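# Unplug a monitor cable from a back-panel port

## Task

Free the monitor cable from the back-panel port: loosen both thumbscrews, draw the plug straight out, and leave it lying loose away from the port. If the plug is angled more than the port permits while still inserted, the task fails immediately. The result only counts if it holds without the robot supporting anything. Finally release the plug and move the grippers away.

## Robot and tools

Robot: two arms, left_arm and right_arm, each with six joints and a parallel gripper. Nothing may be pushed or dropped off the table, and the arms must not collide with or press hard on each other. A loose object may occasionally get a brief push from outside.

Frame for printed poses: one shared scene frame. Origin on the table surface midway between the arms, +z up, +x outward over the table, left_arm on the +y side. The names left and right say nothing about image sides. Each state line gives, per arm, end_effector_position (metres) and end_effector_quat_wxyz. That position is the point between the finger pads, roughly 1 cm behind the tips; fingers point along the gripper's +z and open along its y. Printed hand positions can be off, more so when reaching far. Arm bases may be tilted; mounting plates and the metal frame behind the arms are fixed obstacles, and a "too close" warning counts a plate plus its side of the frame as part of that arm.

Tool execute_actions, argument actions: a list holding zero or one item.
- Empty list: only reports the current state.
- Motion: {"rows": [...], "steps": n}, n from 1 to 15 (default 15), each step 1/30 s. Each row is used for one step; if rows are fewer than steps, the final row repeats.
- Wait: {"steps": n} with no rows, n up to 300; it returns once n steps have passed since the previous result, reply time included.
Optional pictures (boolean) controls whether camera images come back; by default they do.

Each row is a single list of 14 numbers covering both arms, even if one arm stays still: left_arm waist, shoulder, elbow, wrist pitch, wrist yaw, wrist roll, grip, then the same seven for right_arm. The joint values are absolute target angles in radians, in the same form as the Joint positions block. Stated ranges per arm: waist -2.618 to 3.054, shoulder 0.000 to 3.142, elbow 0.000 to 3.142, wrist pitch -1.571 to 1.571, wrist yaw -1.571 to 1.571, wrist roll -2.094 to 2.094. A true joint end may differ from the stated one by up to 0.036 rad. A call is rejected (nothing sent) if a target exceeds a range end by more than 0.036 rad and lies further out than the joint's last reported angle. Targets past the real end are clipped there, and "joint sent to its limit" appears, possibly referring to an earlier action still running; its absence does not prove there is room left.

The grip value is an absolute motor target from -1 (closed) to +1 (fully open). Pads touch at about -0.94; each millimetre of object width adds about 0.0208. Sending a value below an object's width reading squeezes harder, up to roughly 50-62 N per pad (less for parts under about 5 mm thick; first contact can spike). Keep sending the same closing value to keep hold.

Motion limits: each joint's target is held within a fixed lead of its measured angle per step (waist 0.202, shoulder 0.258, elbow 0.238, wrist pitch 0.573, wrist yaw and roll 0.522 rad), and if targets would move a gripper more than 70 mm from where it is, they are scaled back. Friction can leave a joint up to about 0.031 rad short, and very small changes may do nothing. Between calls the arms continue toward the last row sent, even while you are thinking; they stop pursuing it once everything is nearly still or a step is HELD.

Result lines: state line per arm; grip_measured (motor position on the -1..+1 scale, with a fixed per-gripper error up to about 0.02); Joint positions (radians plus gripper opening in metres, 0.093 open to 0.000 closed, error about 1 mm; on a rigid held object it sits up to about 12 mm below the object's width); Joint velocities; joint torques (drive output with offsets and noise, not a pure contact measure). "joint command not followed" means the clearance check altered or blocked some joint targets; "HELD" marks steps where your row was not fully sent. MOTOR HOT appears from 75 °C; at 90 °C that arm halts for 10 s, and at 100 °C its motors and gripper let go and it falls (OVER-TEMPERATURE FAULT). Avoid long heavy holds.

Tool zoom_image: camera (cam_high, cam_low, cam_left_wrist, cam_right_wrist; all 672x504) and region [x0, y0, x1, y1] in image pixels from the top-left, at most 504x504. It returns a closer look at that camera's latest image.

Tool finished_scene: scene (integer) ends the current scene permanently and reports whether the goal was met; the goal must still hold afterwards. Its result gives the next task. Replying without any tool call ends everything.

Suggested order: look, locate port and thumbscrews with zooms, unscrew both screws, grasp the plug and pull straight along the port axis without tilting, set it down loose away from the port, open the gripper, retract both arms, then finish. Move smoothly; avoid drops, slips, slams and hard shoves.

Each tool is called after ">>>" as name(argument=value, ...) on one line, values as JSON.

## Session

>>> execute_actions(actions=[])

Scene clock: 0.00 s of 10600.00 s.
left_arm: end_effector_position=(+0.3870, +0.2120, +0.2273) grip_measured=-0.937 end_effector_quat_wxyz=(+0.266, +0.821, +0.505, -0.018) | right_arm: end_effector_position=(+0.2883, -0.0404, +0.1288) grip_measured=+0.994 end_effector_quat_wxyz=(+0.224, -0.555, +0.645, -0.475)
Joint positions: left_arm=[ 0.04   1.733  1.158 -0.658  0.418  1.86   0.   ] | right_arm=[ 1.074  2.108  0.801 -0.298  1.128 -0.245  0.093]
Joint velocities: left_arm=[-0.002  0.007 -0.017 -0.066  0.037 -0.007 -0.001] | right_arm=[ 0.012  0.012  0.012 -0.037 -0.007 -0.051 -0.   ]
Joint torques (N m, as the arm reports them, + toward a larger angle): no reading

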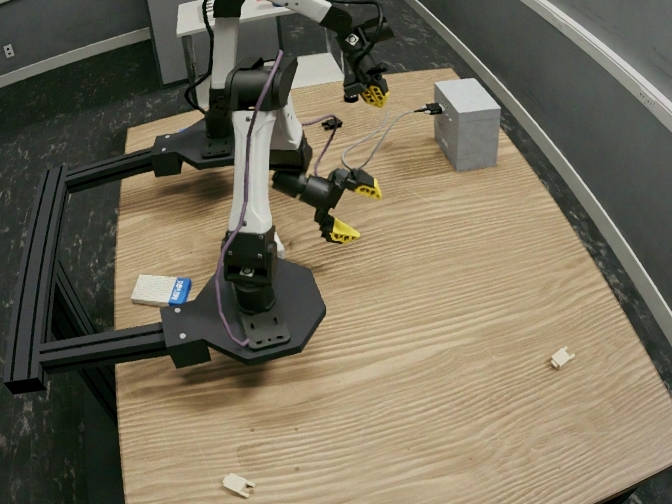

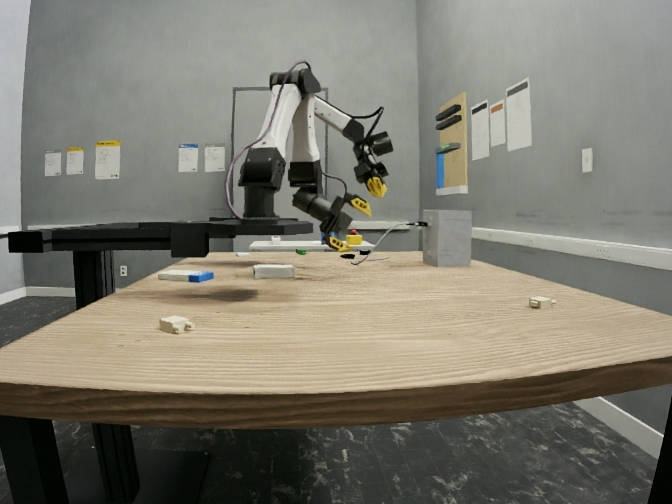

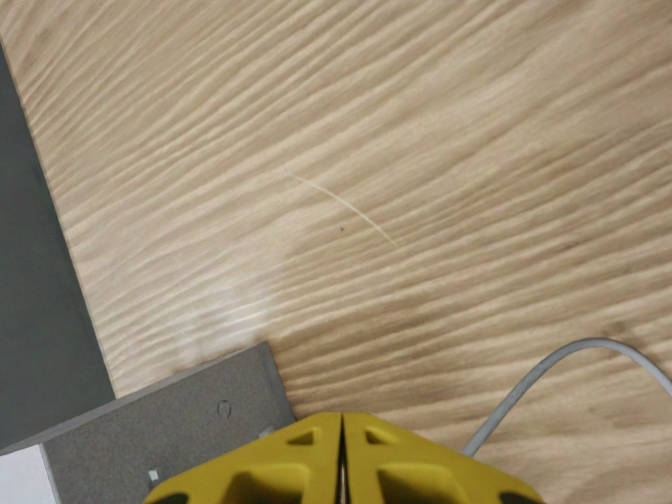

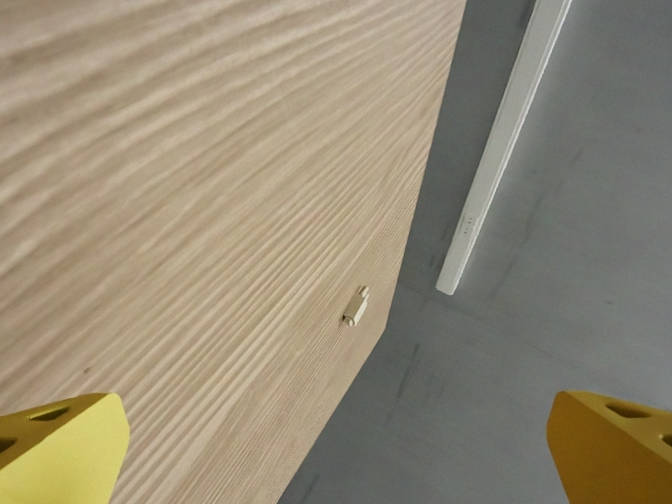

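The left arm will do this one; parking the right.

>>> execute_actions(actions=[{"rows":[[0.04,1.5,1.0,0.3,0,0,0.3,-0.3,2.0,0.8,-0.3,1.1,0,0.9]],"steps":15}], pictures=false)

>>> execute_actions(actions=[{"rows":[[0.04,1.5,0.6,0.8,0,0,0.3,-0.6,0.5,0.5,0,0,0,0.9]],"steps":15}], pictures=false)

>>> execute_actions(actions=[{"rows":[[0.04,1.75,0.5,0.8,0,0,0.3,-0.6,0.5,0.5,0,0,0,0.9]],"steps":15}], pictures=false)

>>> execute_actions(actions=[{"steps":25}])

Scene clock: 4.90 s of 10600.00 s.
left_arm: end_effector_position=(+0.5039, +0.2651, +0.4109) grip_measured=+0.298 end_effector_quat_wxyz=(+0.601, +0.273, +0.741, +0.122) | right_arm: end_effector_position=(+0.3429, -0.3485, +0.1452) grip_measured=+0.901 end_effector_quat_wxyz=(+0.054, -0.033, +0.857, -0.511)
Joint positions: left_arm=[0.038 1.505 1.034 0.234 0.031 0.583 0.06 ] | right_arm=[ 0.019  2.002  0.801 -0.282  1.1   -0.017  0.088]
Joint velocities: left_arm=[-0.002  0.007  0.007  0.418 -0.212 -2.835 -0.   ] | right_arm=[-2.132  0.012 -0.022 -0.007  0.022  0.095 -0.001]
Joint torques (N m, as the arm reports them, + toward a larger angle): left_arm=[ 0.1  -7.13  5.8   2.33 -0.03 -0.08] | right_arm=[ 0.54 -7.43  5.53  0.45  0.73  0.05]
Steps of this call (steps 1 to 90: nothing new was sent; then 1.40 s passed at rest; steps 91 to 105: all 15 steps of this action). Readings (joint positions):
91: left_arm=[0.038 1.709 1.127 -0.591 0.372 1.795] | right_arm=[1.052 2.098 0.801 -0.299 1.115 -0.209]
92: left_arm=[0.038 1.668 1.084 -0.513 0.315 1.721] | right_arm=[1.001 2.078 0.801 -0.301 1.105 -0.171]
94: left_arm=[0.038 1.595 1.042 -0.386 0.235 1.586] | right_arm=[0.858 2.030 0.801 -0.293 1.103 -0.111]
98: left_arm=[0.038 1.529 1.034 -0.076 0.125 1.280] | right_arm=[0.553 2.002 0.801 -0.282 1.103 -0.049]
105: the state above

Scene clock: 5.40 s of 10600.00 s.
left_arm: end_effector_position=(+0.4602, +0.2724, +0.3328) grip_measured=+0.298 end_effector_quat_wxyz=(+0.646, +0.051, +0.761, -0.039) | right_arm: end_effector_position=(+0.3064, -0.3980, +0.3859) grip_measured=+0.901 end_effector_quat_wxyz=(+0.584, +0.226, +0.758, -0.185)
Joint positions: left_arm=[0.038 1.509 0.595 0.764 0.008 0.028 0.06 ] | right_arm=[-0.601  0.717  0.5   -0.013  0.081 -0.005  0.088]
Joint velocities: left_arm=[-0.002  0.027 -0.007  0.168  0.066 -0.168  0.   ] | right_arm=[-0.002 -2.728 -0.002  0.11  -0.535  0.051 -0.001]
Joint torques (N m, as the arm reports them, + toward a larger angle): left_arm=[ 0.21 -6.5   7.67  2.32 -0.06 -0.07] | right_arm=[-0.32 -0.25 10.28  2.06  0.11  0.  ]
Steps of this call (steps 1 to 15: all 15 steps of this action). Readings (joint positions):
1: left_arm=[0.038 1.503 0.992 0.339 0.025 0.483] | right_arm=[-0.060 1.966 0.760 -0.220 1.020 -0.016]
2: left_arm=[0.038 1.494 0.926 0.455 0.021 0.389] | right_arm=[-0.142 1.889 0.684 -0.163 0.914 -0.015]
4: left_arm=[0.038 1.486 0.782 0.606 0.016 0.251] | right_arm=[-0.311 1.705 0.557 -0.122 0.717 -0.012]
8: left_arm=[0.038 1.505 0.604 0.676 0.011 0.106] | right_arm=[-0.583 1.353 0.500 -0.088 0.349 -0.007]
15: the state above

Scene clock: 5.90 s of 10600.00 s.
left_arm: end_effector_position=(+0.4363, +0.2724, +0.1991) grip_measured=+0.298 end_effector_quat_wxyz=(+0.516, +0.050, +0.854, -0.040) | right_arm: end_effector_position=(+0.2819, -0.3713, +0.4602) grip_measured=+0.901 end_effector_quat_wxyz=(+0.686, +0.184, +0.680, -0.183)
Joint positions: left_arm=[0.038 1.757 0.504 0.786 0.008 0.009 0.06 ] | right_arm=[-0.601  0.487  0.513  0.006  0.011 -0.005  0.088]
Joint velocities: left_arm=[ 0.002  0.002  0.002  0.125 -0.051  0.051 -0.   ] | right_arm=[-0.002 -0.002  0.007 -0.066 -0.066  0.007  0.   ]
Joint torques (N m, as the arm reports them, + toward a larger angle): left_arm=[ 0.18 -7.24  5.5   2.32 -0.05 -0.08] | right_arm=[-0.21  1.65  8.84  2.15 -0.08 -0.01]
Steps of this call (steps 1 to 15: all 15 steps of this action). Readings (joint positions):
1: left_arm=[0.038 1.526 0.593 0.785 0.008 0.026] | right_arm=[-0.601 0.627 0.500 -0.006 0.066 -0.005]
2: left_arm=[0.038 1.558 0.593 0.808 0.008 0.024] | right_arm=[-0.601 0.555 0.502 0.005 0.054 -0.005]
4: left_arm=[0.038 1.638 0.577 0.820 0.008 0.020] | right_arm=[-0.601 0.486 0.512 0.030 0.037 -0.005]
8: left_arm=[0.038 1.750 0.515 0.787 0.008 0.013] | right_arm=[-0.601 0.485 0.513 0.022 0.020 -0.005]
15: the state above

Scene clock: 6.73 s of 10600.00 s.
left_arm: end_effector_position=(+0.4369, +0.2724, +0.2003) grip_measured=+0.298 end_effector_quat_wxyz=(+0.519, +0.049, +0.853, -0.040) | right_arm: end_effector_position=(+0.2821, -0.3710, +0.4595) grip_measured=+0.901 end_effector_quat_wxyz=(+0.685, +0.184, +0.681, -0.182)
Joint positions: left_arm=[0.038 1.757 0.504 0.791 0.008 0.008 0.06 ] | right_arm=[-0.601  0.487  0.513  0.003  0.008 -0.005  0.088]
Joint velocities: left_arm=[ 0.002 -0.017  0.002  0.051 -0.022  0.037 -0.   ] | right_arm=[-0.002 -0.002 -0.007 -0.081 -0.051 -0.037 -0.001]
Joint torques (N m, as the arm reports them, + toward a larger angle): left_arm=[ 0.14 -7.15  5.4   2.31 -0.06 -0.09] | right_arm=[-0.04  1.56  8.66  2.09 -0.04  0.09]
Steps of this call (steps 1 to 15: the robot went on to your last target; steps 16 to 25: nothing new was sent). Readings (joint positions):
1: left_arm=[0.038 1.757 0.504 0.787 0.008 0.009] | right_arm=[-0.601 0.487 0.513 0.005 0.010 -0.005]
2: left_arm=[0.038 1.757 0.504 0.788 0.008 0.009] | right_arm=[-0.601 0.487 0.513 0.005 0.010 -0.005]
4: left_arm=[0.038 1.757 0.504 0.789 0.008 0.008] | right_arm=[-0.601 0.487 0.513 0.004 0.009 -0.005]
8: left_arm=[0.038 1.757 0.504 0.790 0.008 0.008] | right_arm=[-0.601 0.487 0.513 0.003 0.009 -0.005]
25: the state above
All arms were judged still, so your last target was given up. Only a new action makes them travel on or press farther. Fingers that are still opening or closing keep moving.

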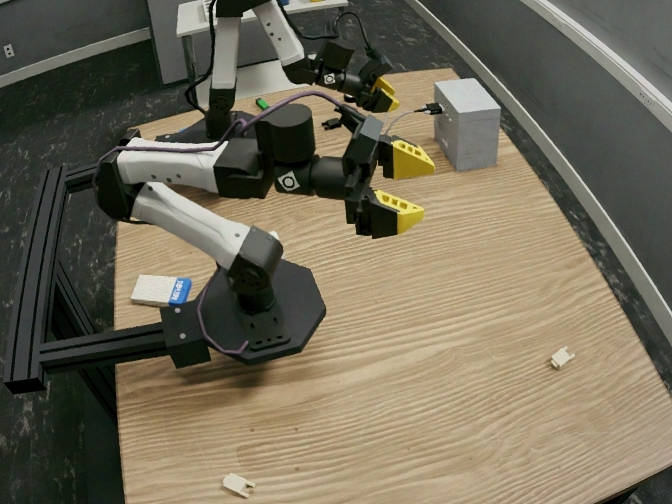

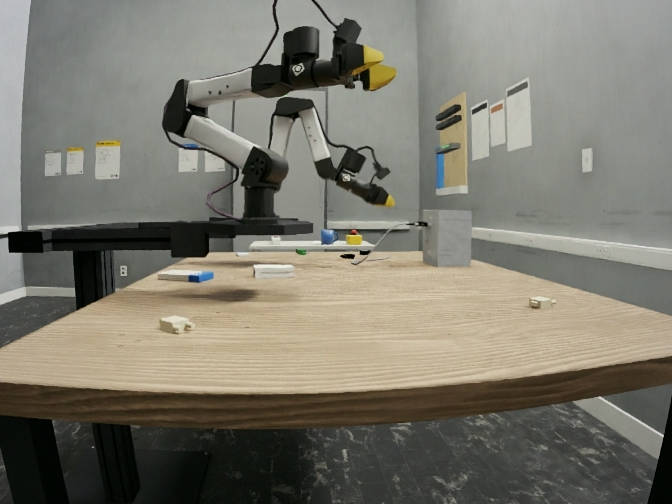

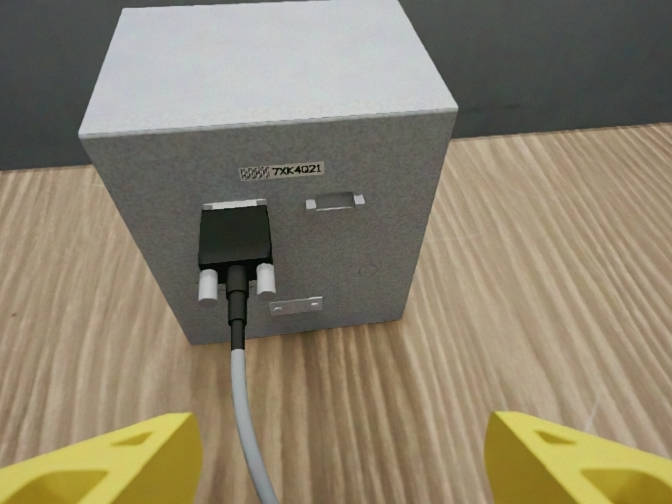

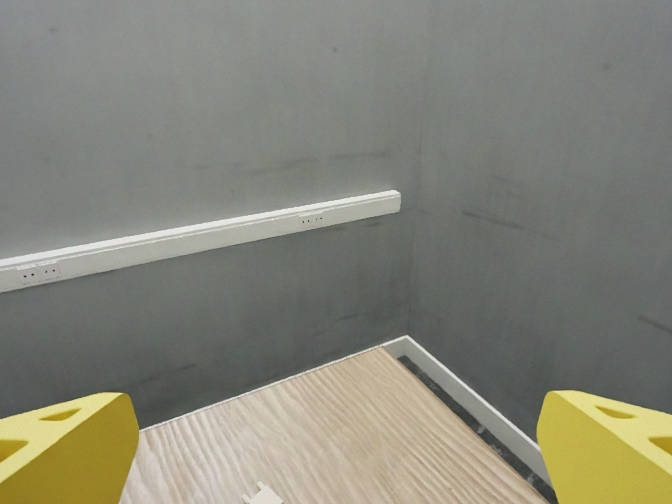

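>>> execute_actions(actions=[{"rows":[[-0.22,2.1,0.6,1.5,-0.6,1.5,-0.3,-0.6,0.5,0.5,0,0,0,0.9]],"steps":15}], pictures=false)

>>> execute_actions(actions=[{"rows":[[-0.22,2.5,0.85,1.5,-0.6,1.5,-0.3,-0.6,0.5,0.5,0,0,0,0.9]],"steps":15}], pictures=false)

>>> execute_actions(actions=[{"steps":12}])

Scene clock: 10.47 s of 10600.00 s.
left_arm: end_effector_position=(+0.4679, +0.2418, +0.2391) grip_measured=-0.297 end_effector_quat_wxyz=(+0.496, +0.395, +0.611, +0.473) | right_arm: end_effector_position=(+0.2821, -0.3710, +0.4595) grip_measured=+0.901 end_effector_quat_wxyz=(+0.685, +0.184, +0.681, -0.182)
Joint positions: left_arm=[-0.227  2.106  0.595  1.465 -0.569  1.326  0.031] | right_arm=[-0.601  0.487  0.513  0.003  0.008 -0.005  0.088]
Joint velocities: left_arm=[-0.017 -0.017  0.002  0.286 -0.242  1.018  0.001] | right_arm=[-0.012  0.002  0.007  0.007  0.007 -0.051  0.   ]
Joint torques (N m, as the arm reports them, + toward a larger angle): left_arm=[ 0.6  -8.71  4.7   2.28 -0.11  0.08] | right_arm=[ 0.04  1.61  8.93  2.1   0.05 -0.01]
Steps of this call (steps 1 to 90: nothing new was sent; then 0.23 s passed at rest; steps 91 to 105: all 15 steps of this action). Readings (joint positions):
91: left_arm=[0.008 1.797 0.509 0.875 -0.084 0.089] | right_arm=[-0.601 0.487 0.513 0.003 0.008 -0.005]
92: left_arm=[-0.047 1.879 0.540 0.997 -0.196 0.188] | right_arm=[-0.601 0.487 0.513 0.003 0.008 -0.005]
94: left_arm=[-0.162 2.028 0.591 1.186 -0.337 0.388] | right_arm=[-0.601 0.487 0.513 0.003 0.008 -0.005]
98: left_arm=[-0.237 2.106 0.595 1.340 -0.471 0.788] | right_arm=[-0.601 0.487 0.513 0.003 0.008 -0.005]
105: the state above

Scene clock: 10.97 s of 10600.00 s.
left_arm: end_effector_position=(+0.4995, +0.2307, +0.1293) grip_measured=-0.297 end_effector_quat_wxyz=(+0.402, +0.480, +0.596, +0.503) | right_arm: end_effector_position=(+0.2821, -0.3710, +0.4594) grip_measured=+0.901 end_effector_quat_wxyz=(+0.685, +0.184, +0.681, -0.182)
Joint positions: left_arm=[-0.225  2.514  0.844  1.487 -0.592  1.485  0.031] | right_arm=[-0.601  0.487  0.513  0.003  0.008 -0.005  0.088]
Joint velocities: left_arm=[-0.012  0.002 -0.002  0.066  0.007 -0.066  0.001] | right_arm=[-0.007 -0.007  0.002 -0.051 -0.007 -0.066 -0.001]
Joint torques (N m, as the arm reports them, + toward a larger angle): left_arm=[  0.32 -11.2    3.75   2.29  -0.18   0.07] | right_arm=[-0.36  1.69  8.78  2.12  0.03 -0.03]
Steps of this call (steps 1 to 15: all 15 steps of this action). Readings (joint positions):
1: left_arm=[-0.227 2.143 0.630 1.489 -0.582 1.359] | right_arm=[-0.601 0.487 0.513 0.003 0.008 -0.005]
2: left_arm=[-0.225 2.217 0.714 1.510 -0.587 1.385] | right_arm=[-0.601 0.487 0.513 0.003 0.008 -0.005]
4: left_arm=[-0.225 2.362 0.828 1.521 -0.586 1.420] | right_arm=[-0.601 0.487 0.513 0.003 0.008 -0.005]
8: left_arm=[-0.225 2.511 0.844 1.481 -0.589 1.463] | right_arm=[-0.601 0.487 0.513 0.003 0.008 -0.005]
15: the state above

Scene clock: 11.37 s of 10600.00 s.
left_arm: end_effector_position=(+0.4996, +0.2307, +0.1301) grip_measured=-0.297 end_effector_quat_wxyz=(+0.402, +0.480, +0.595, +0.504) | right_arm: end_effector_position=(+0.2821, -0.3710, +0.4594) grip_measured=+0.901 end_effector_quat_wxyz=(+0.685, +0.184, +0.681, -0.182)
Joint positions: left_arm=[-0.225  2.514  0.844  1.491 -0.592  1.491  0.031] | right_arm=[-0.601  0.487  0.513  0.003  0.008 -0.005  0.088]
Joint velocities: left_arm=[-0.007 -0.012 -0.002  0.007  0.066 -0.007 -0.   ] | right_arm=[-0.022 -0.017  0.012  0.022 -0.081 -0.007 -0.001]
Joint torques (N m, as the arm reports them, + toward a larger angle): left_arm=[  0.31 -11.14   3.66   2.28  -0.14   0.07] | right_arm=[-0.2   1.91  8.86  2.14  0.01  0.  ]
Steps of this call (steps 1 to 12: the robot went on to your last target). Readings (joint positions):
1: left_arm=[-0.225 2.514 0.844 1.488 -0.592 1.487] | right_arm=[-0.601 0.487 0.513 0.003 0.008 -0.005]
2: left_arm=[-0.225 2.514 0.844 1.489 -0.592 1.488] | right_arm=[-0.601 0.487 0.513 0.003 0.008 -0.005]
4: left_arm=[-0.225 2.514 0.844 1.490 -0.592 1.489] | right_arm=[-0.601 0.487 0.513 0.003 0.008 -0.005]
8: left_arm=[-0.225 2.514 0.844 1.490 -0.592 1.490] | right_arm=[-0.601 0.487 0.513 0.003 0.008 -0.005]
12: the state above

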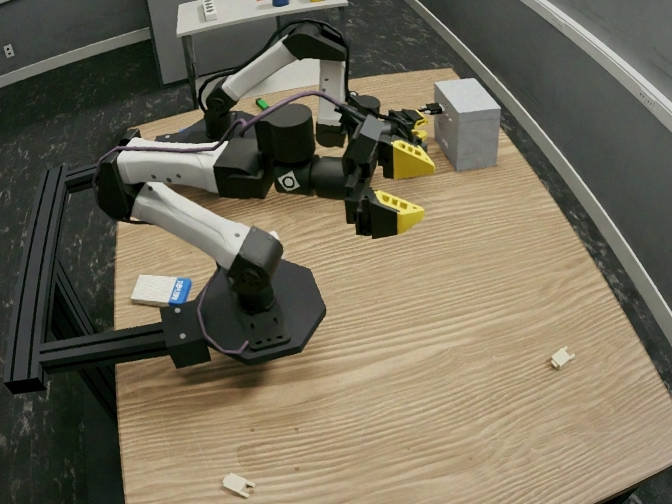

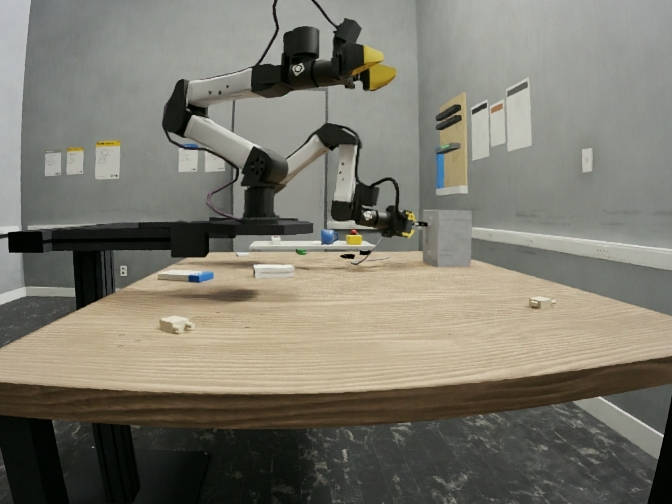

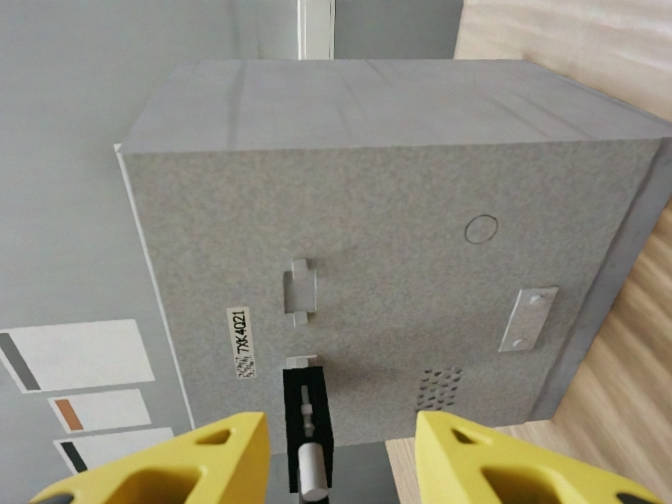

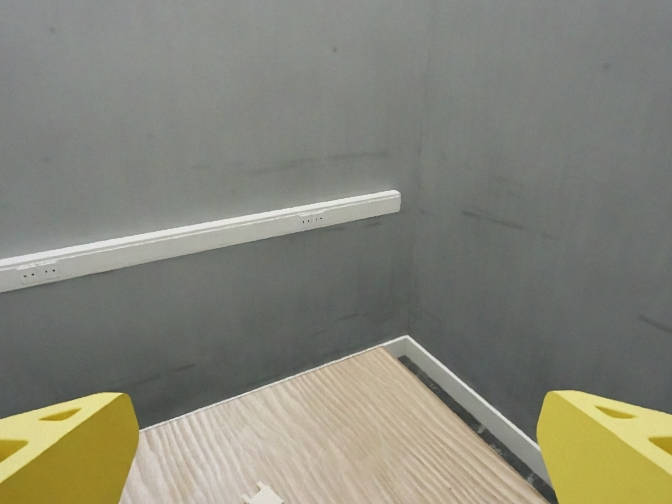

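>>> execute_actions(actions=[{"rows":[[-0.13,2.5,0.85,1.53,-0.6,1.5,-0.3,-1.3,0.5,0.5,0,0,0,0.9]],"steps":15}])

>>> zoom_image(camera="cam_high", region=[370,70,470,145])

Scene clock: 16.73 s of 10600.00 s.
left_arm: end_effector_position=(+0.5070, +0.2807, +0.1353) grip_measured=-0.297 end_effector_quat_wxyz=(+0.384, +0.439, +0.616, +0.530) | right_arm: end_effector_position=(+0.1411, -0.4909, +0.4588) grip_measured=+0.901 end_effector_quat_wxyz=(+0.579, +0.400, +0.582, -0.408)
Joint positions: left_arm=[-0.124  2.514  0.844  1.52  -0.599  1.492  0.031] | right_arm=[-1.294  0.487  0.513  0.001  0.008 -0.004  0.088]
Joint velocities: left_arm=[-0.007  0.002  0.002  0.051 -0.007  0.037  0.001] | right_arm=[ 0.007  0.012 -0.022  0.037  0.081  0.022 -0.001]
Joint torques (N m, as the arm reports them, + toward a larger angle): left_arm=[ -0.42 -11.15   3.76   2.3   -0.04   0.05] | right_arm=[-1.03  1.74  8.82  2.12  0.03  0.01]
Steps of this call (steps 1 to 15: the robot went on to your last target; steps 16 to 90: nothing new was sent; then 1.87 s passed at rest; steps 91 to 105: all 15 steps of this action). Readings (joint positions):
91: left_arm=[-0.217 2.514 0.844 1.494 -0.588 1.491] | right_arm=[-0.637 0.487 0.513 0.003 -0.008 -0.006]
92: left_arm=[-0.200 2.514 0.844 1.499 -0.586 1.492] | right_arm=[-0.710 0.487 0.513 0.003 -0.010 -0.006]
94: left_arm=[-0.156 2.514 0.844 1.508 -0.589 1.492] | right_arm=[-0.864 0.487 0.513 0.002 -0.007 -0.005]
98: left_arm=[-0.122 2.514 0.844 1.516 -0.599 1.492] | right_arm=[-1.170 0.487 0.513 0.001 -0.004 -0.005]
105: the state above

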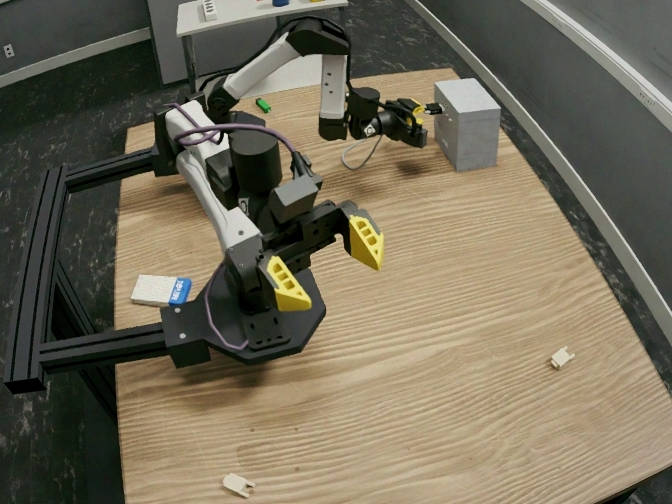

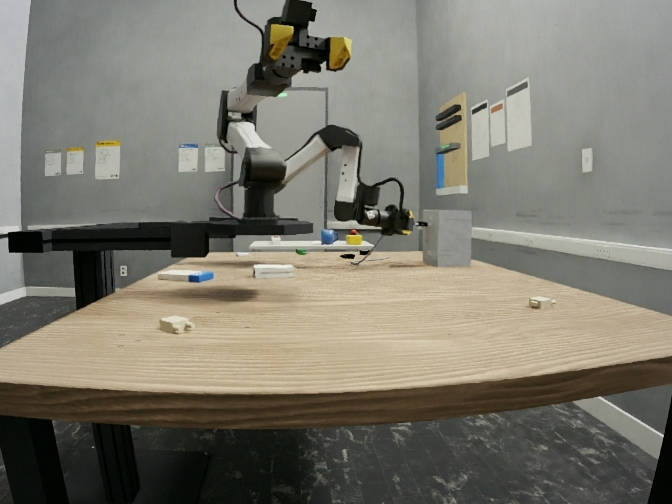

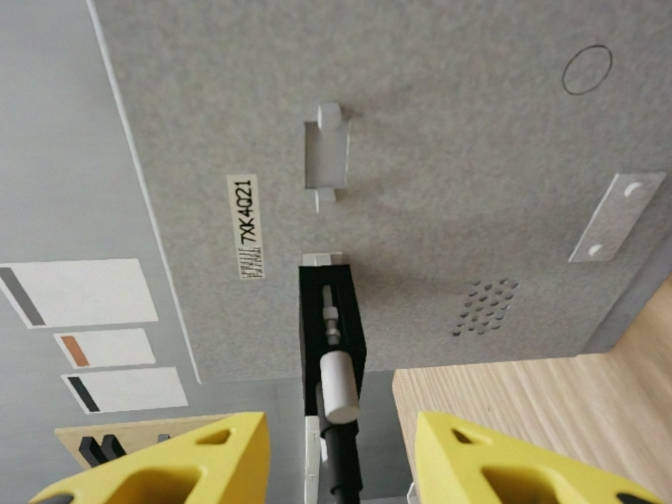

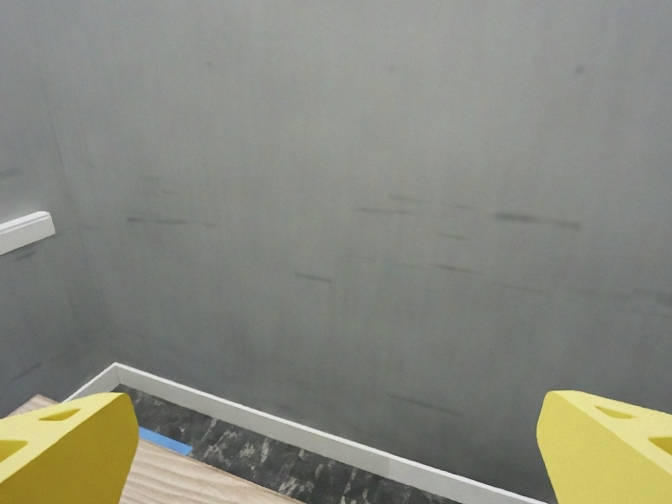

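Region (370, 70, 470, 145) of cam_high's 672x504 image, scaled by 5.040, with more detail than that image has; it fills the top 378 rows of this view, and the rest is white.

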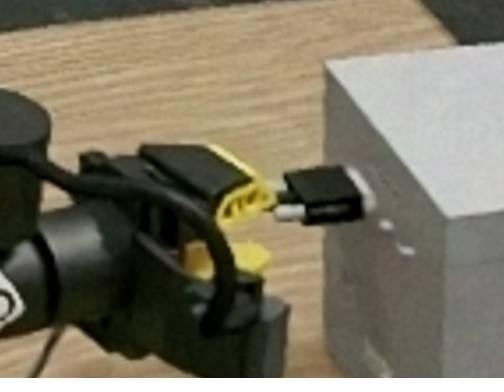

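Checking lateral alignment at roll 0.

>>> execute_actions(actions=[{"rows":[[-0.13,2.5,0.85,1.53,-0.6,1.5,0.8,-1.3,0.5,0.5,0,0,0,0.9],[-0.13,2.5,0.85,1.53,-0.6,1.5,0.8,-1.3,0.5,0.5,0,0,0,0.9],[-0.13,2.5,0.85,1.53,-0.6,1.5,0.8,-1.3,0.5,0.5,0,0,0,0.9],[-0.13,2.5,0.85,1.53,-0.6,0,0.8,-1.3,0.5,0.5,0,0,0,0.9]],"steps":15}], pictures=false)

>>> execute_actions(actions=[{"steps":15}])

Scene clock: 20.13 s of 10600.00 s.
left_arm: end_effector_position=(+0.5071, +0.2807, +0.1361) grip_measured=+0.798 end_effector_quat_wxyz=(+0.612, +0.029, +0.755, +0.233) | right_arm: end_effector_position=(+0.1411, -0.4909, +0.4588) grip_measured=+0.901 end_effector_quat_wxyz=(+0.579, +0.400, +0.582, -0.408)
Joint positions: left_arm=[-0.124  2.514  0.844  1.524 -0.599  0.332  0.084] | right_arm=[-1.294  0.487  0.513  0.001  0.008 -0.004  0.088]
Joint velocities: left_arm=[-0.002 -0.012 -0.002  0.022  0.007 -2.205  0.001] | right_arm=[-0.022  0.002 -0.007  0.037  0.007  0.037  0.   ]
Joint torques (N m, as the arm reports them, + toward a larger angle): left_arm=[ -0.63 -11.23   3.81   2.23  -0.06  -0.01] | right_arm=[-1.    1.75  8.77  2.07 -0.02  0.03]
Steps of this call (steps 1 to 15: the robot went on to your last target; steps 16 to 87: nothing new was sent; steps 88 to 102: all 15 steps of this action). Readings (joint positions):
88: left_arm=[-0.124 2.514 0.844 1.521 -0.599 1.492] | right_arm=[-1.294 0.487 0.513 0.001 0.008 -0.004]
89: left_arm=[-0.124 2.514 0.844 1.521 -0.599 1.492] | right_arm=[-1.294 0.487 0.513 0.001 0.008 -0.004]
91: left_arm=[-0.124 2.514 0.844 1.522 -0.599 1.410] | right_arm=[-1.294 0.487 0.513 0.001 0.008 -0.004]
95: left_arm=[-0.124 2.514 0.844 1.523 -0.599 1.011] | right_arm=[-1.294 0.487 0.513 0.001 0.008 -0.004]
102: the state above

Scene clock: 20.63 s of 10600.00 s.
left_arm: end_effector_position=(+0.5071, +0.2807, +0.1361) grip_measured=+0.798 end_effector_quat_wxyz=(+0.641, -0.089, +0.750, +0.134) | right_arm: end_effector_position=(+0.1411, -0.4909, +0.4588) grip_measured=+0.901 end_effector_quat_wxyz=(+0.579, +0.400, +0.582, -0.408)
Joint positions: left_arm=[-0.124  2.514  0.844  1.524 -0.599  0.019  0.084] | right_arm=[-1.294  0.487  0.513  0.001  0.008 -0.004  0.088]
Joint velocities: left_arm=[ 0.002 -0.002  0.002 -0.022 -0.007 -0.095  0.   ] | right_arm=[-0.017  0.017 -0.002 -0.022 -0.007 -0.037 -0.   ]
Joint torques (N m, as the arm reports them, + toward a larger angle): left_arm=[ -0.63 -11.06   3.74   2.22  -0.06  -0.09] | right_arm=[-1.01  1.74  8.88  2.07  0.04  0.03]
Steps of this call (steps 1 to 15: the robot went on to your last target). Readings (joint positions):
1: left_arm=[-0.124 2.514 0.844 1.524 -0.599 0.267] | right_arm=[-1.294 0.487 0.513 0.001 0.008 -0.004]
2: left_arm=[-0.124 2.514 0.844 1.524 -0.599 0.214] | right_arm=[-1.294 0.487 0.513 0.001 0.008 -0.004]
4: left_arm=[-0.124 2.514 0.844 1.524 -0.599 0.140] | right_arm=[-1.294 0.487 0.513 0.001 0.008 -0.004]
8: left_arm=[-0.124 2.514 0.844 1.524 -0.599 0.061] | right_arm=[-1.294 0.487 0.513 0.001 0.008 -0.004]
15: the state above

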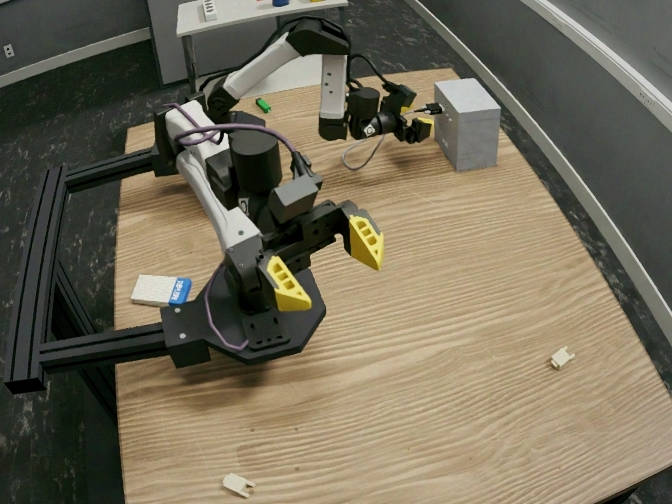

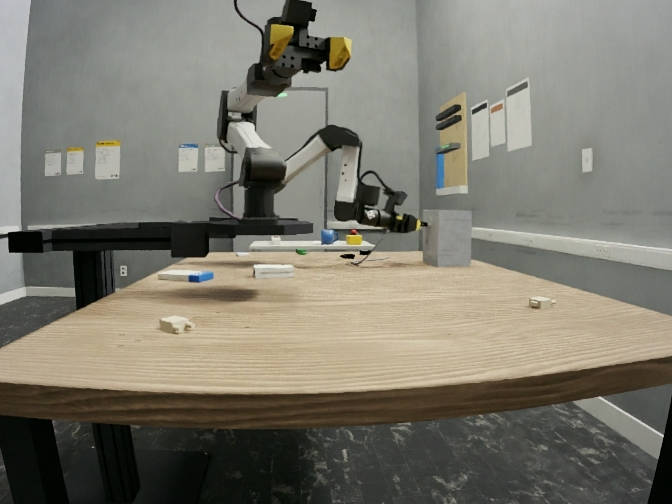

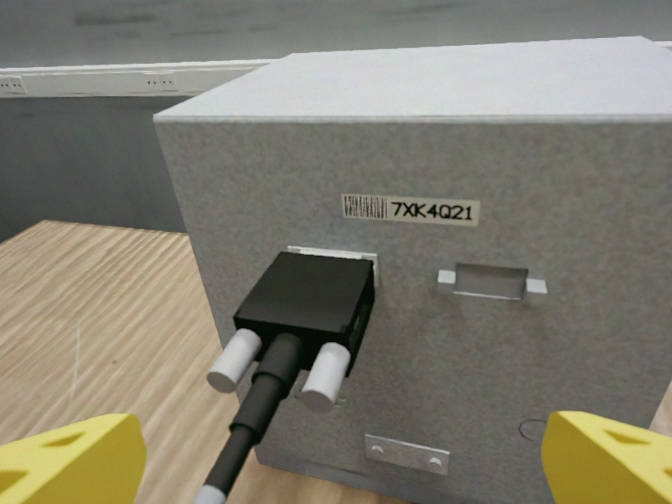

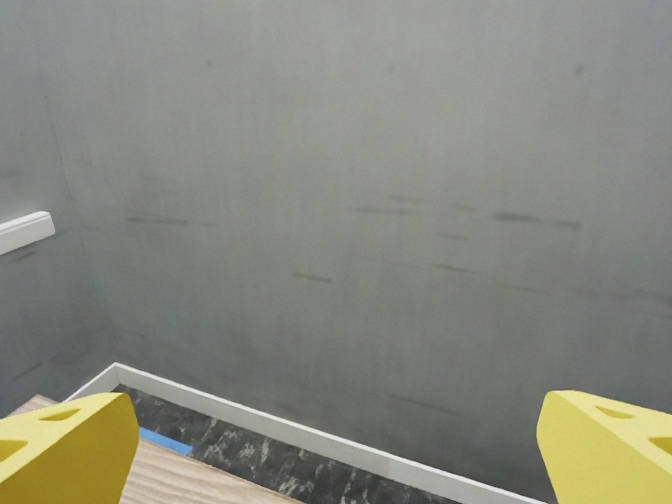

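>>> execute_actions(actions=[{"rows":[[-0.095,2.55,0.91,1.53,-0.6,0,0.8,-1.3,0.5,0.5,0,0,0,0.9]],"steps":12}])

>>> execute_actions(actions=[{"rows":[[-0.095,2.55,0.91,1.53,-0.6,1.5,0.8,-1.3,0.5,0.5,0,0,0,0.9]],"steps":15}], pictures=false)

>>> execute_actions(actions=[{"rows":[[-0.095,2.55,0.91,1.53,-0.6,1.5,-0.4,-1.3,0.5,0.5,0,0,0,0.9]],"steps":15}])

>>> zoom_image(camera="cam_high", region=[390,80,460,135])

Scene clock: 25.90 s of 10600.00 s.
left_arm: end_effector_position=(+0.5172, +0.2899, +0.1375) grip_measured=+0.798 end_effector_quat_wxyz=(+0.649, -0.106, +0.742, +0.135) | right_arm: end_effector_position=(+0.1411, -0.4909, +0.4588) grip_measured=+0.901 end_effector_quat_wxyz=(+0.579, +0.400, +0.582, -0.408)
Joint positions: left_arm=[-0.1    2.534  0.887  1.525 -0.599  0.008  0.084] | right_arm=[-1.294  0.487  0.513  0.001  0.008 -0.004  0.088]
Joint velocities: left_arm=[-0.002 -0.007 -0.002  0.022  0.007  0.037 -0.   ] | right_arm=[-0.017 -0.012 -0.007 -0.051  0.037 -0.007 -0.   ]
Joint torques (N m, as the arm reports them, + toward a larger angle): left_arm=[ 0.33 -9.05  5.14  2.21 -0.07 -0.05] | right_arm=[-0.99  1.6   8.79  2.11  0.07  0.01]
Steps of this call (steps 1 to 30: the robot went on to your last target; steps 31 to 90: nothing new was sent; then 1.87 s passed at rest; steps 91 to 102: all 12 steps of this action). Readings (joint positions):
91: left_arm=[-0.122 2.517 0.850 1.525 -0.599 0.008] | right_arm=[-1.294 0.487 0.513 0.001 0.008 -0.004]
92: left_arm=[-0.118 2.524 0.865 1.525 -0.599 0.008] | right_arm=[-1.294 0.487 0.513 0.001 0.008 -0.004]
94: left_arm=[-0.108 2.533 0.884 1.525 -0.599 0.008] | right_arm=[-1.294 0.487 0.513 0.001 0.008 -0.004]
98: left_arm=[-0.100 2.534 0.887 1.525 -0.599 0.008] | right_arm=[-1.294 0.487 0.513 0.001 0.008 -0.004]
102: the state above

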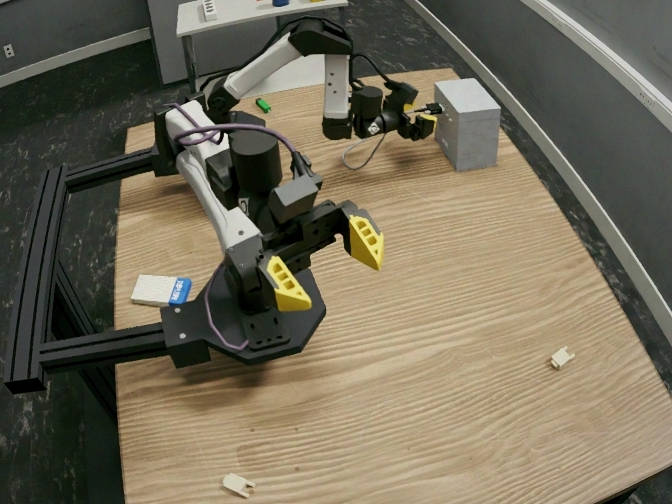

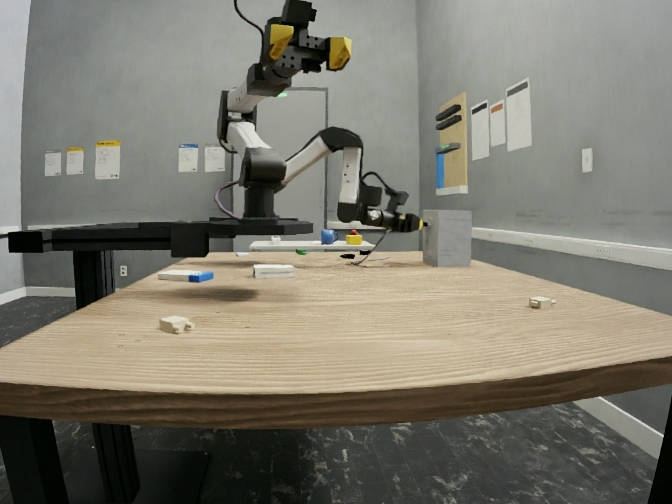

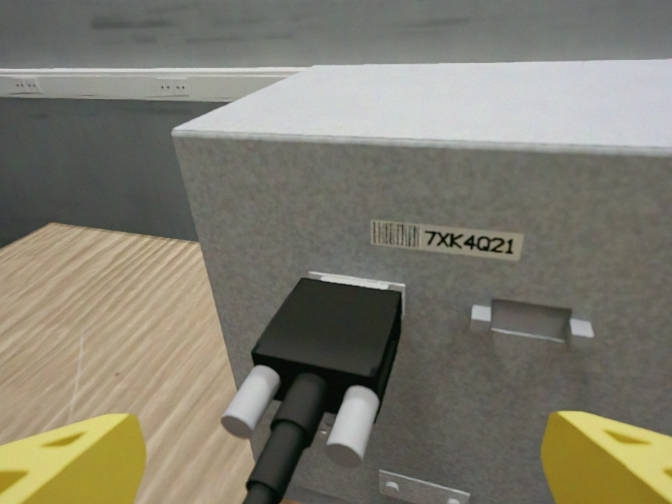

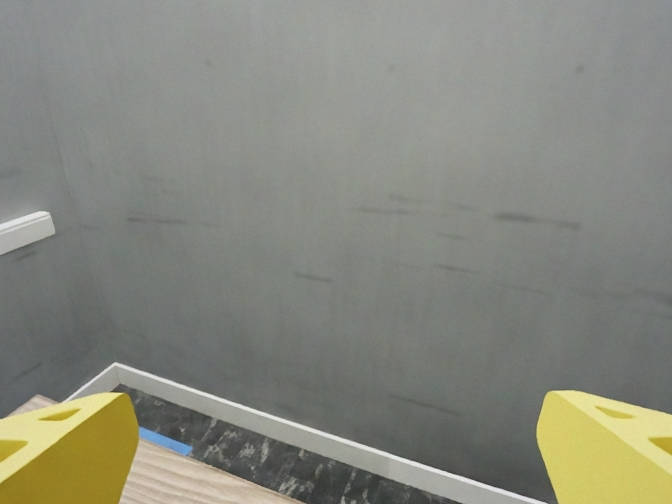

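Scene clock: 26.40 s of 10600.00 s.
left_arm: end_effector_position=(+0.5173, +0.2899, +0.1378) grip_measured=+0.798 end_effector_quat_wxyz=(+0.431, +0.370, +0.651, +0.504) | right_arm: end_effector_position=(+0.1411, -0.4909, +0.4588) grip_measured=+0.901 end_effector_quat_wxyz=(+0.579, +0.400, +0.582, -0.408)
Joint positions: left_arm=[-0.1    2.534  0.887  1.527 -0.599  1.325  0.084] | right_arm=[-1.294  0.487  0.513  0.001  0.008 -0.004  0.088]
Joint velocities: left_arm=[-0.002 -0.002  0.002 -0.037 -0.081  1.077 -0.   ] | right_arm=[ 0.012  0.002  0.007 -0.081  0.007  0.007 -0.   ]
Joint torques (N m, as the arm reports them, + toward a larger angle): left_arm=[ 0.33 -9.1   5.2   2.22 -0.07  0.1 ] | right_arm=[-1.1   1.63  8.8   2.07  0.03  0.02]
Steps of this call (steps 1 to 15: all 15 steps of this action). Readings (joint positions):
1: left_arm=[-0.100 2.534 0.887 1.526 -0.599 0.089] | right_arm=[-1.294 0.487 0.513 0.001 0.008 -0.004]
2: left_arm=[-0.100 2.534 0.887 1.526 -0.599 0.190] | right_arm=[-1.294 0.487 0.513 0.001 0.008 -0.004]
4: left_arm=[-0.100 2.534 0.887 1.526 -0.599 0.388] | right_arm=[-1.294 0.487 0.513 0.001 0.008 -0.004]
8: left_arm=[-0.100 2.534 0.887 1.527 -0.599 0.786] | right_arm=[-1.294 0.487 0.513 0.001 0.008 -0.004]
15: the state above

Scene clock: 26.90 s of 10600.00 s.
left_arm: end_effector_position=(+0.5173, +0.2899, +0.1378) grip_measured=-0.397 end_effector_quat_wxyz=(+0.389, +0.420, +0.620, +0.537) | right_arm: end_effector_position=(+0.1411, -0.4909, +0.4588) grip_measured=+0.901 end_effector_quat_wxyz=(+0.579, +0.400, +0.582, -0.408)
Joint positions: left_arm=[-0.1    2.534  0.887  1.527 -0.599  1.483  0.026] | right_arm=[-1.294  0.487  0.513  0.001  0.008 -0.004  0.088]
Joint velocities: left_arm=[ 0.007 -0.002 -0.002  0.007 -0.022  0.022 -0.   ] | right_arm=[-0.012  0.002 -0.002  0.007 -0.022 -0.022 -0.001]
Joint torques (N m, as the arm reports them, + toward a larger angle): left_arm=[ 0.43 -9.04  5.18  2.24 -0.06  0.06] | right_arm=[-1.09  1.65  8.85  2.13  0.04  0.02]
Steps of this call (steps 1 to 15: all 15 steps of this action). Readings (joint positions):
1: left_arm=[-0.100 2.534 0.887 1.527 -0.599 1.358] | right_arm=[-1.294 0.487 0.513 0.001 0.008 -0.004]
2: left_arm=[-0.100 2.534 0.887 1.527 -0.599 1.385] | right_arm=[-1.294 0.487 0.513 0.001 0.008 -0.004]
4: left_arm=[-0.100 2.534 0.887 1.527 -0.599 1.423] | right_arm=[-1.294 0.487 0.513 0.001 0.008 -0.004]
8: left_arm=[-0.100 2.534 0.887 1.527 -0.599 1.462] | right_arm=[-1.294 0.487 0.513 0.001 0.008 -0.004]
15: the state above

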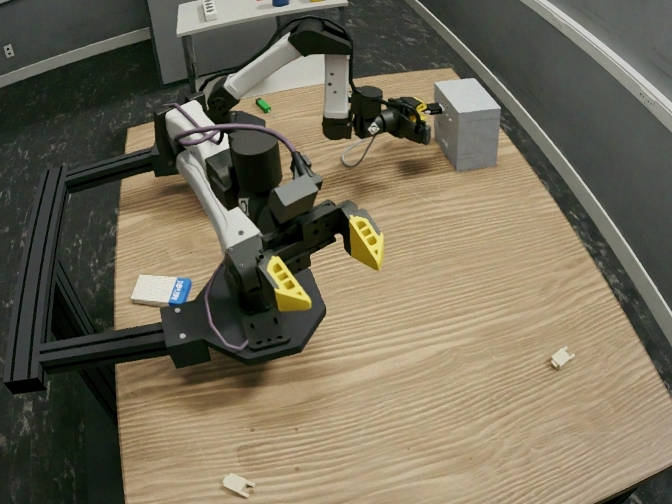

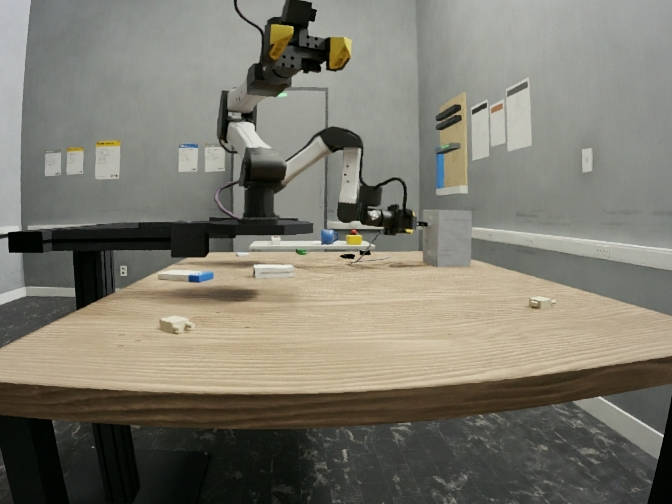

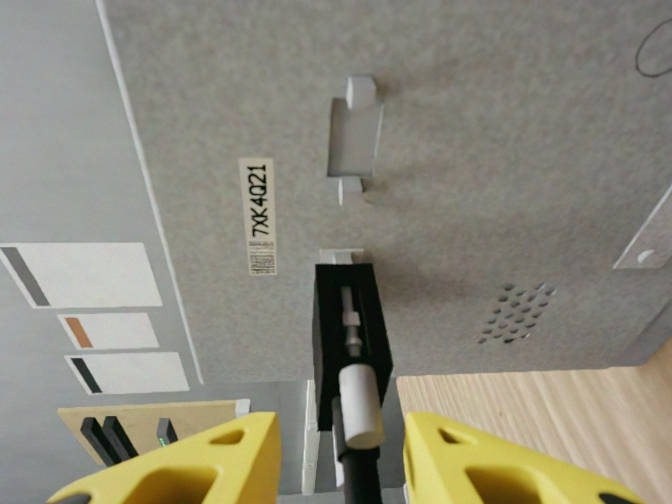

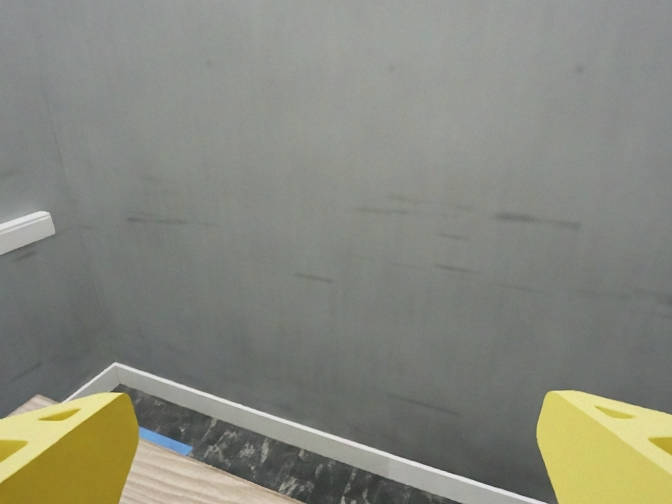

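Region (390, 80, 460, 135) of cam_high's 672x504 image, scaled by 7.200, with more detail than that image has; it fills the top 396 rows of this view, and the rest is white.

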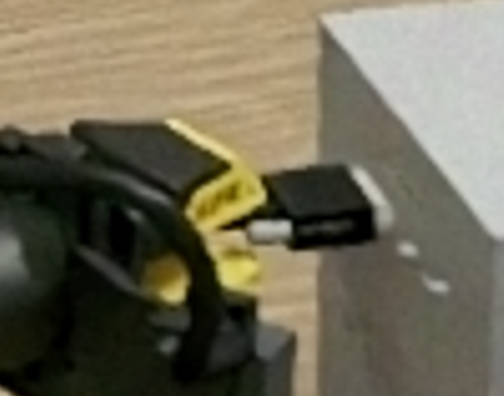

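>>> execute_actions(actions=[{"rows":[[-0.095,2.58,0.942,1.53,-0.6,1.5,-0.45,-1.3,0.5,0.5,0,0,0,0.9]],"steps":12}])

>>> zoom_image(camera="cam_high", region=[390,80,460,135])

Scene clock: 28.93 s of 10600.00 s.
left_arm: end_effector_position=(+0.5217, +0.2885, +0.1311) grip_measured=-0.447 end_effector_quat_wxyz=(+0.388, +0.422, +0.618, +0.538) | right_arm: end_effector_position=(+0.1411, -0.4909, +0.4588) grip_measured=+0.901 end_effector_quat_wxyz=(+0.579, +0.400, +0.582, -0.408)
Joint positions: left_arm=[-0.1    2.566  0.919  1.529 -0.599  1.49   0.024] | right_arm=[-1.294  0.487  0.513  0.001  0.008 -0.004  0.088]
Joint velocities: left_arm=[ 0.012  0.007  0.012  0.051 -0.007  0.007  0.   ] | right_arm=[ 0.007 -0.007  0.012  0.051 -0.095 -0.037  0.   ]
Joint torques (N m, as the arm reports them, + toward a larger angle): left_arm=[ 0.42 -9.34  5.27  2.2  -0.05  0.07] | right_arm=[-1.03  1.62  8.62  2.16  0.06  0.04]
Steps of this call (steps 1 to 15: the robot went on to your last target; steps 16 to 49: nothing new was sent; steps 50 to 61: all 12 steps of this action). Readings (joint positions):
50: left_arm=[-0.100 2.539 0.893 1.529 -0.599 1.488] | right_arm=[-1.294 0.487 0.513 0.001 0.008 -0.004]
51: left_arm=[-0.100 2.547 0.905 1.529 -0.599 1.489] | right_arm=[-1.294 0.487 0.513 0.001 0.008 -0.004]
53: left_arm=[-0.100 2.561 0.918 1.529 -0.599 1.489] | right_arm=[-1.294 0.487 0.513 0.001 0.008 -0.004]
57: left_arm=[-0.100 2.566 0.919 1.529 -0.599 1.490] | right_arm=[-1.294 0.487 0.513 0.001 0.008 -0.004]
61: the state above

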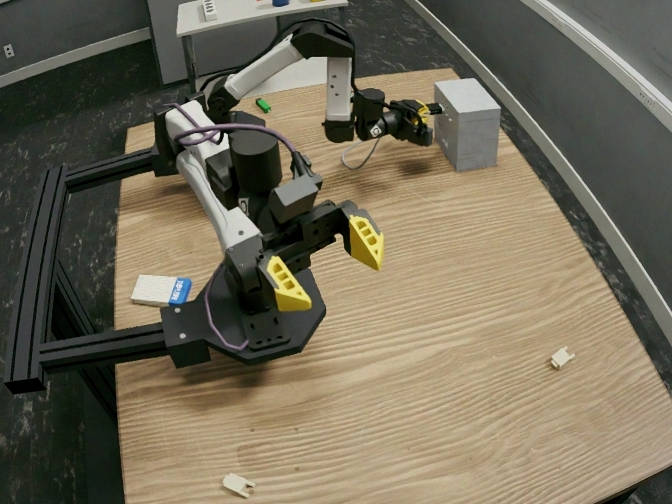

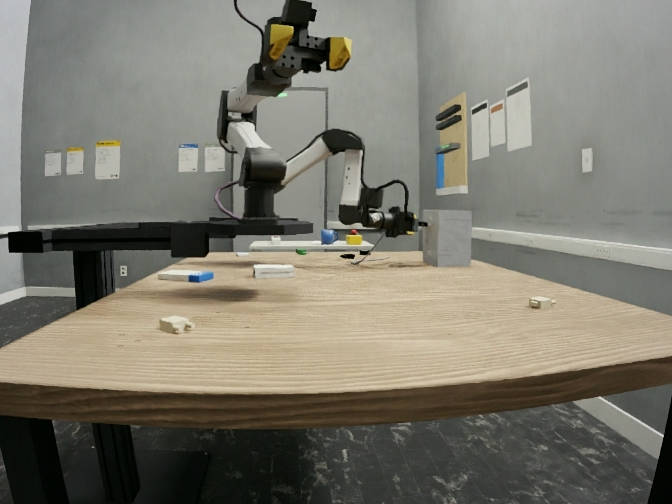

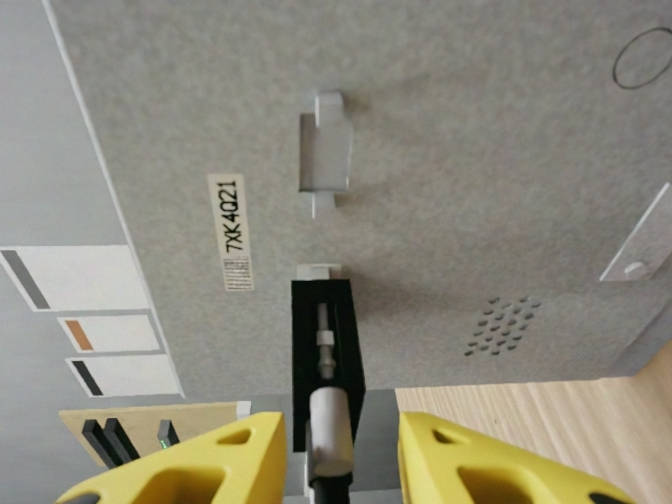

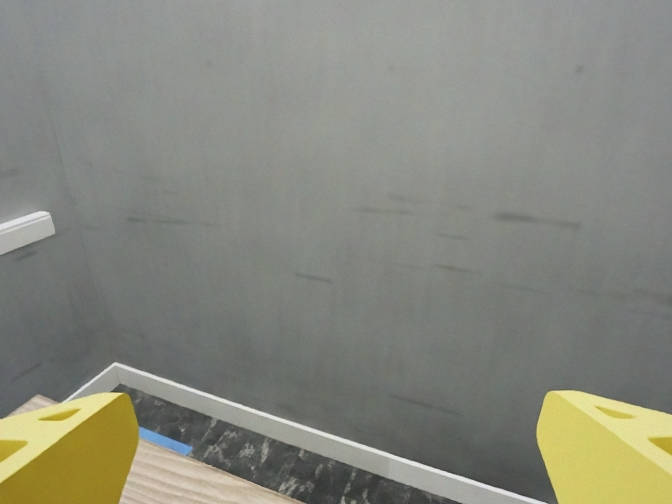

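Region (390, 80, 460, 135) of cam_high's 672x504 image, scaled by 7.200, with more detail than that image has; it fills the top 396 rows of this view, and the rest is white.

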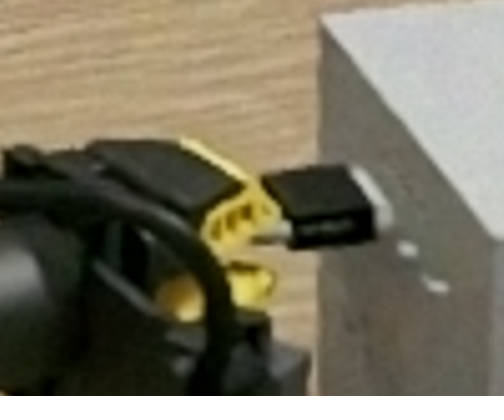

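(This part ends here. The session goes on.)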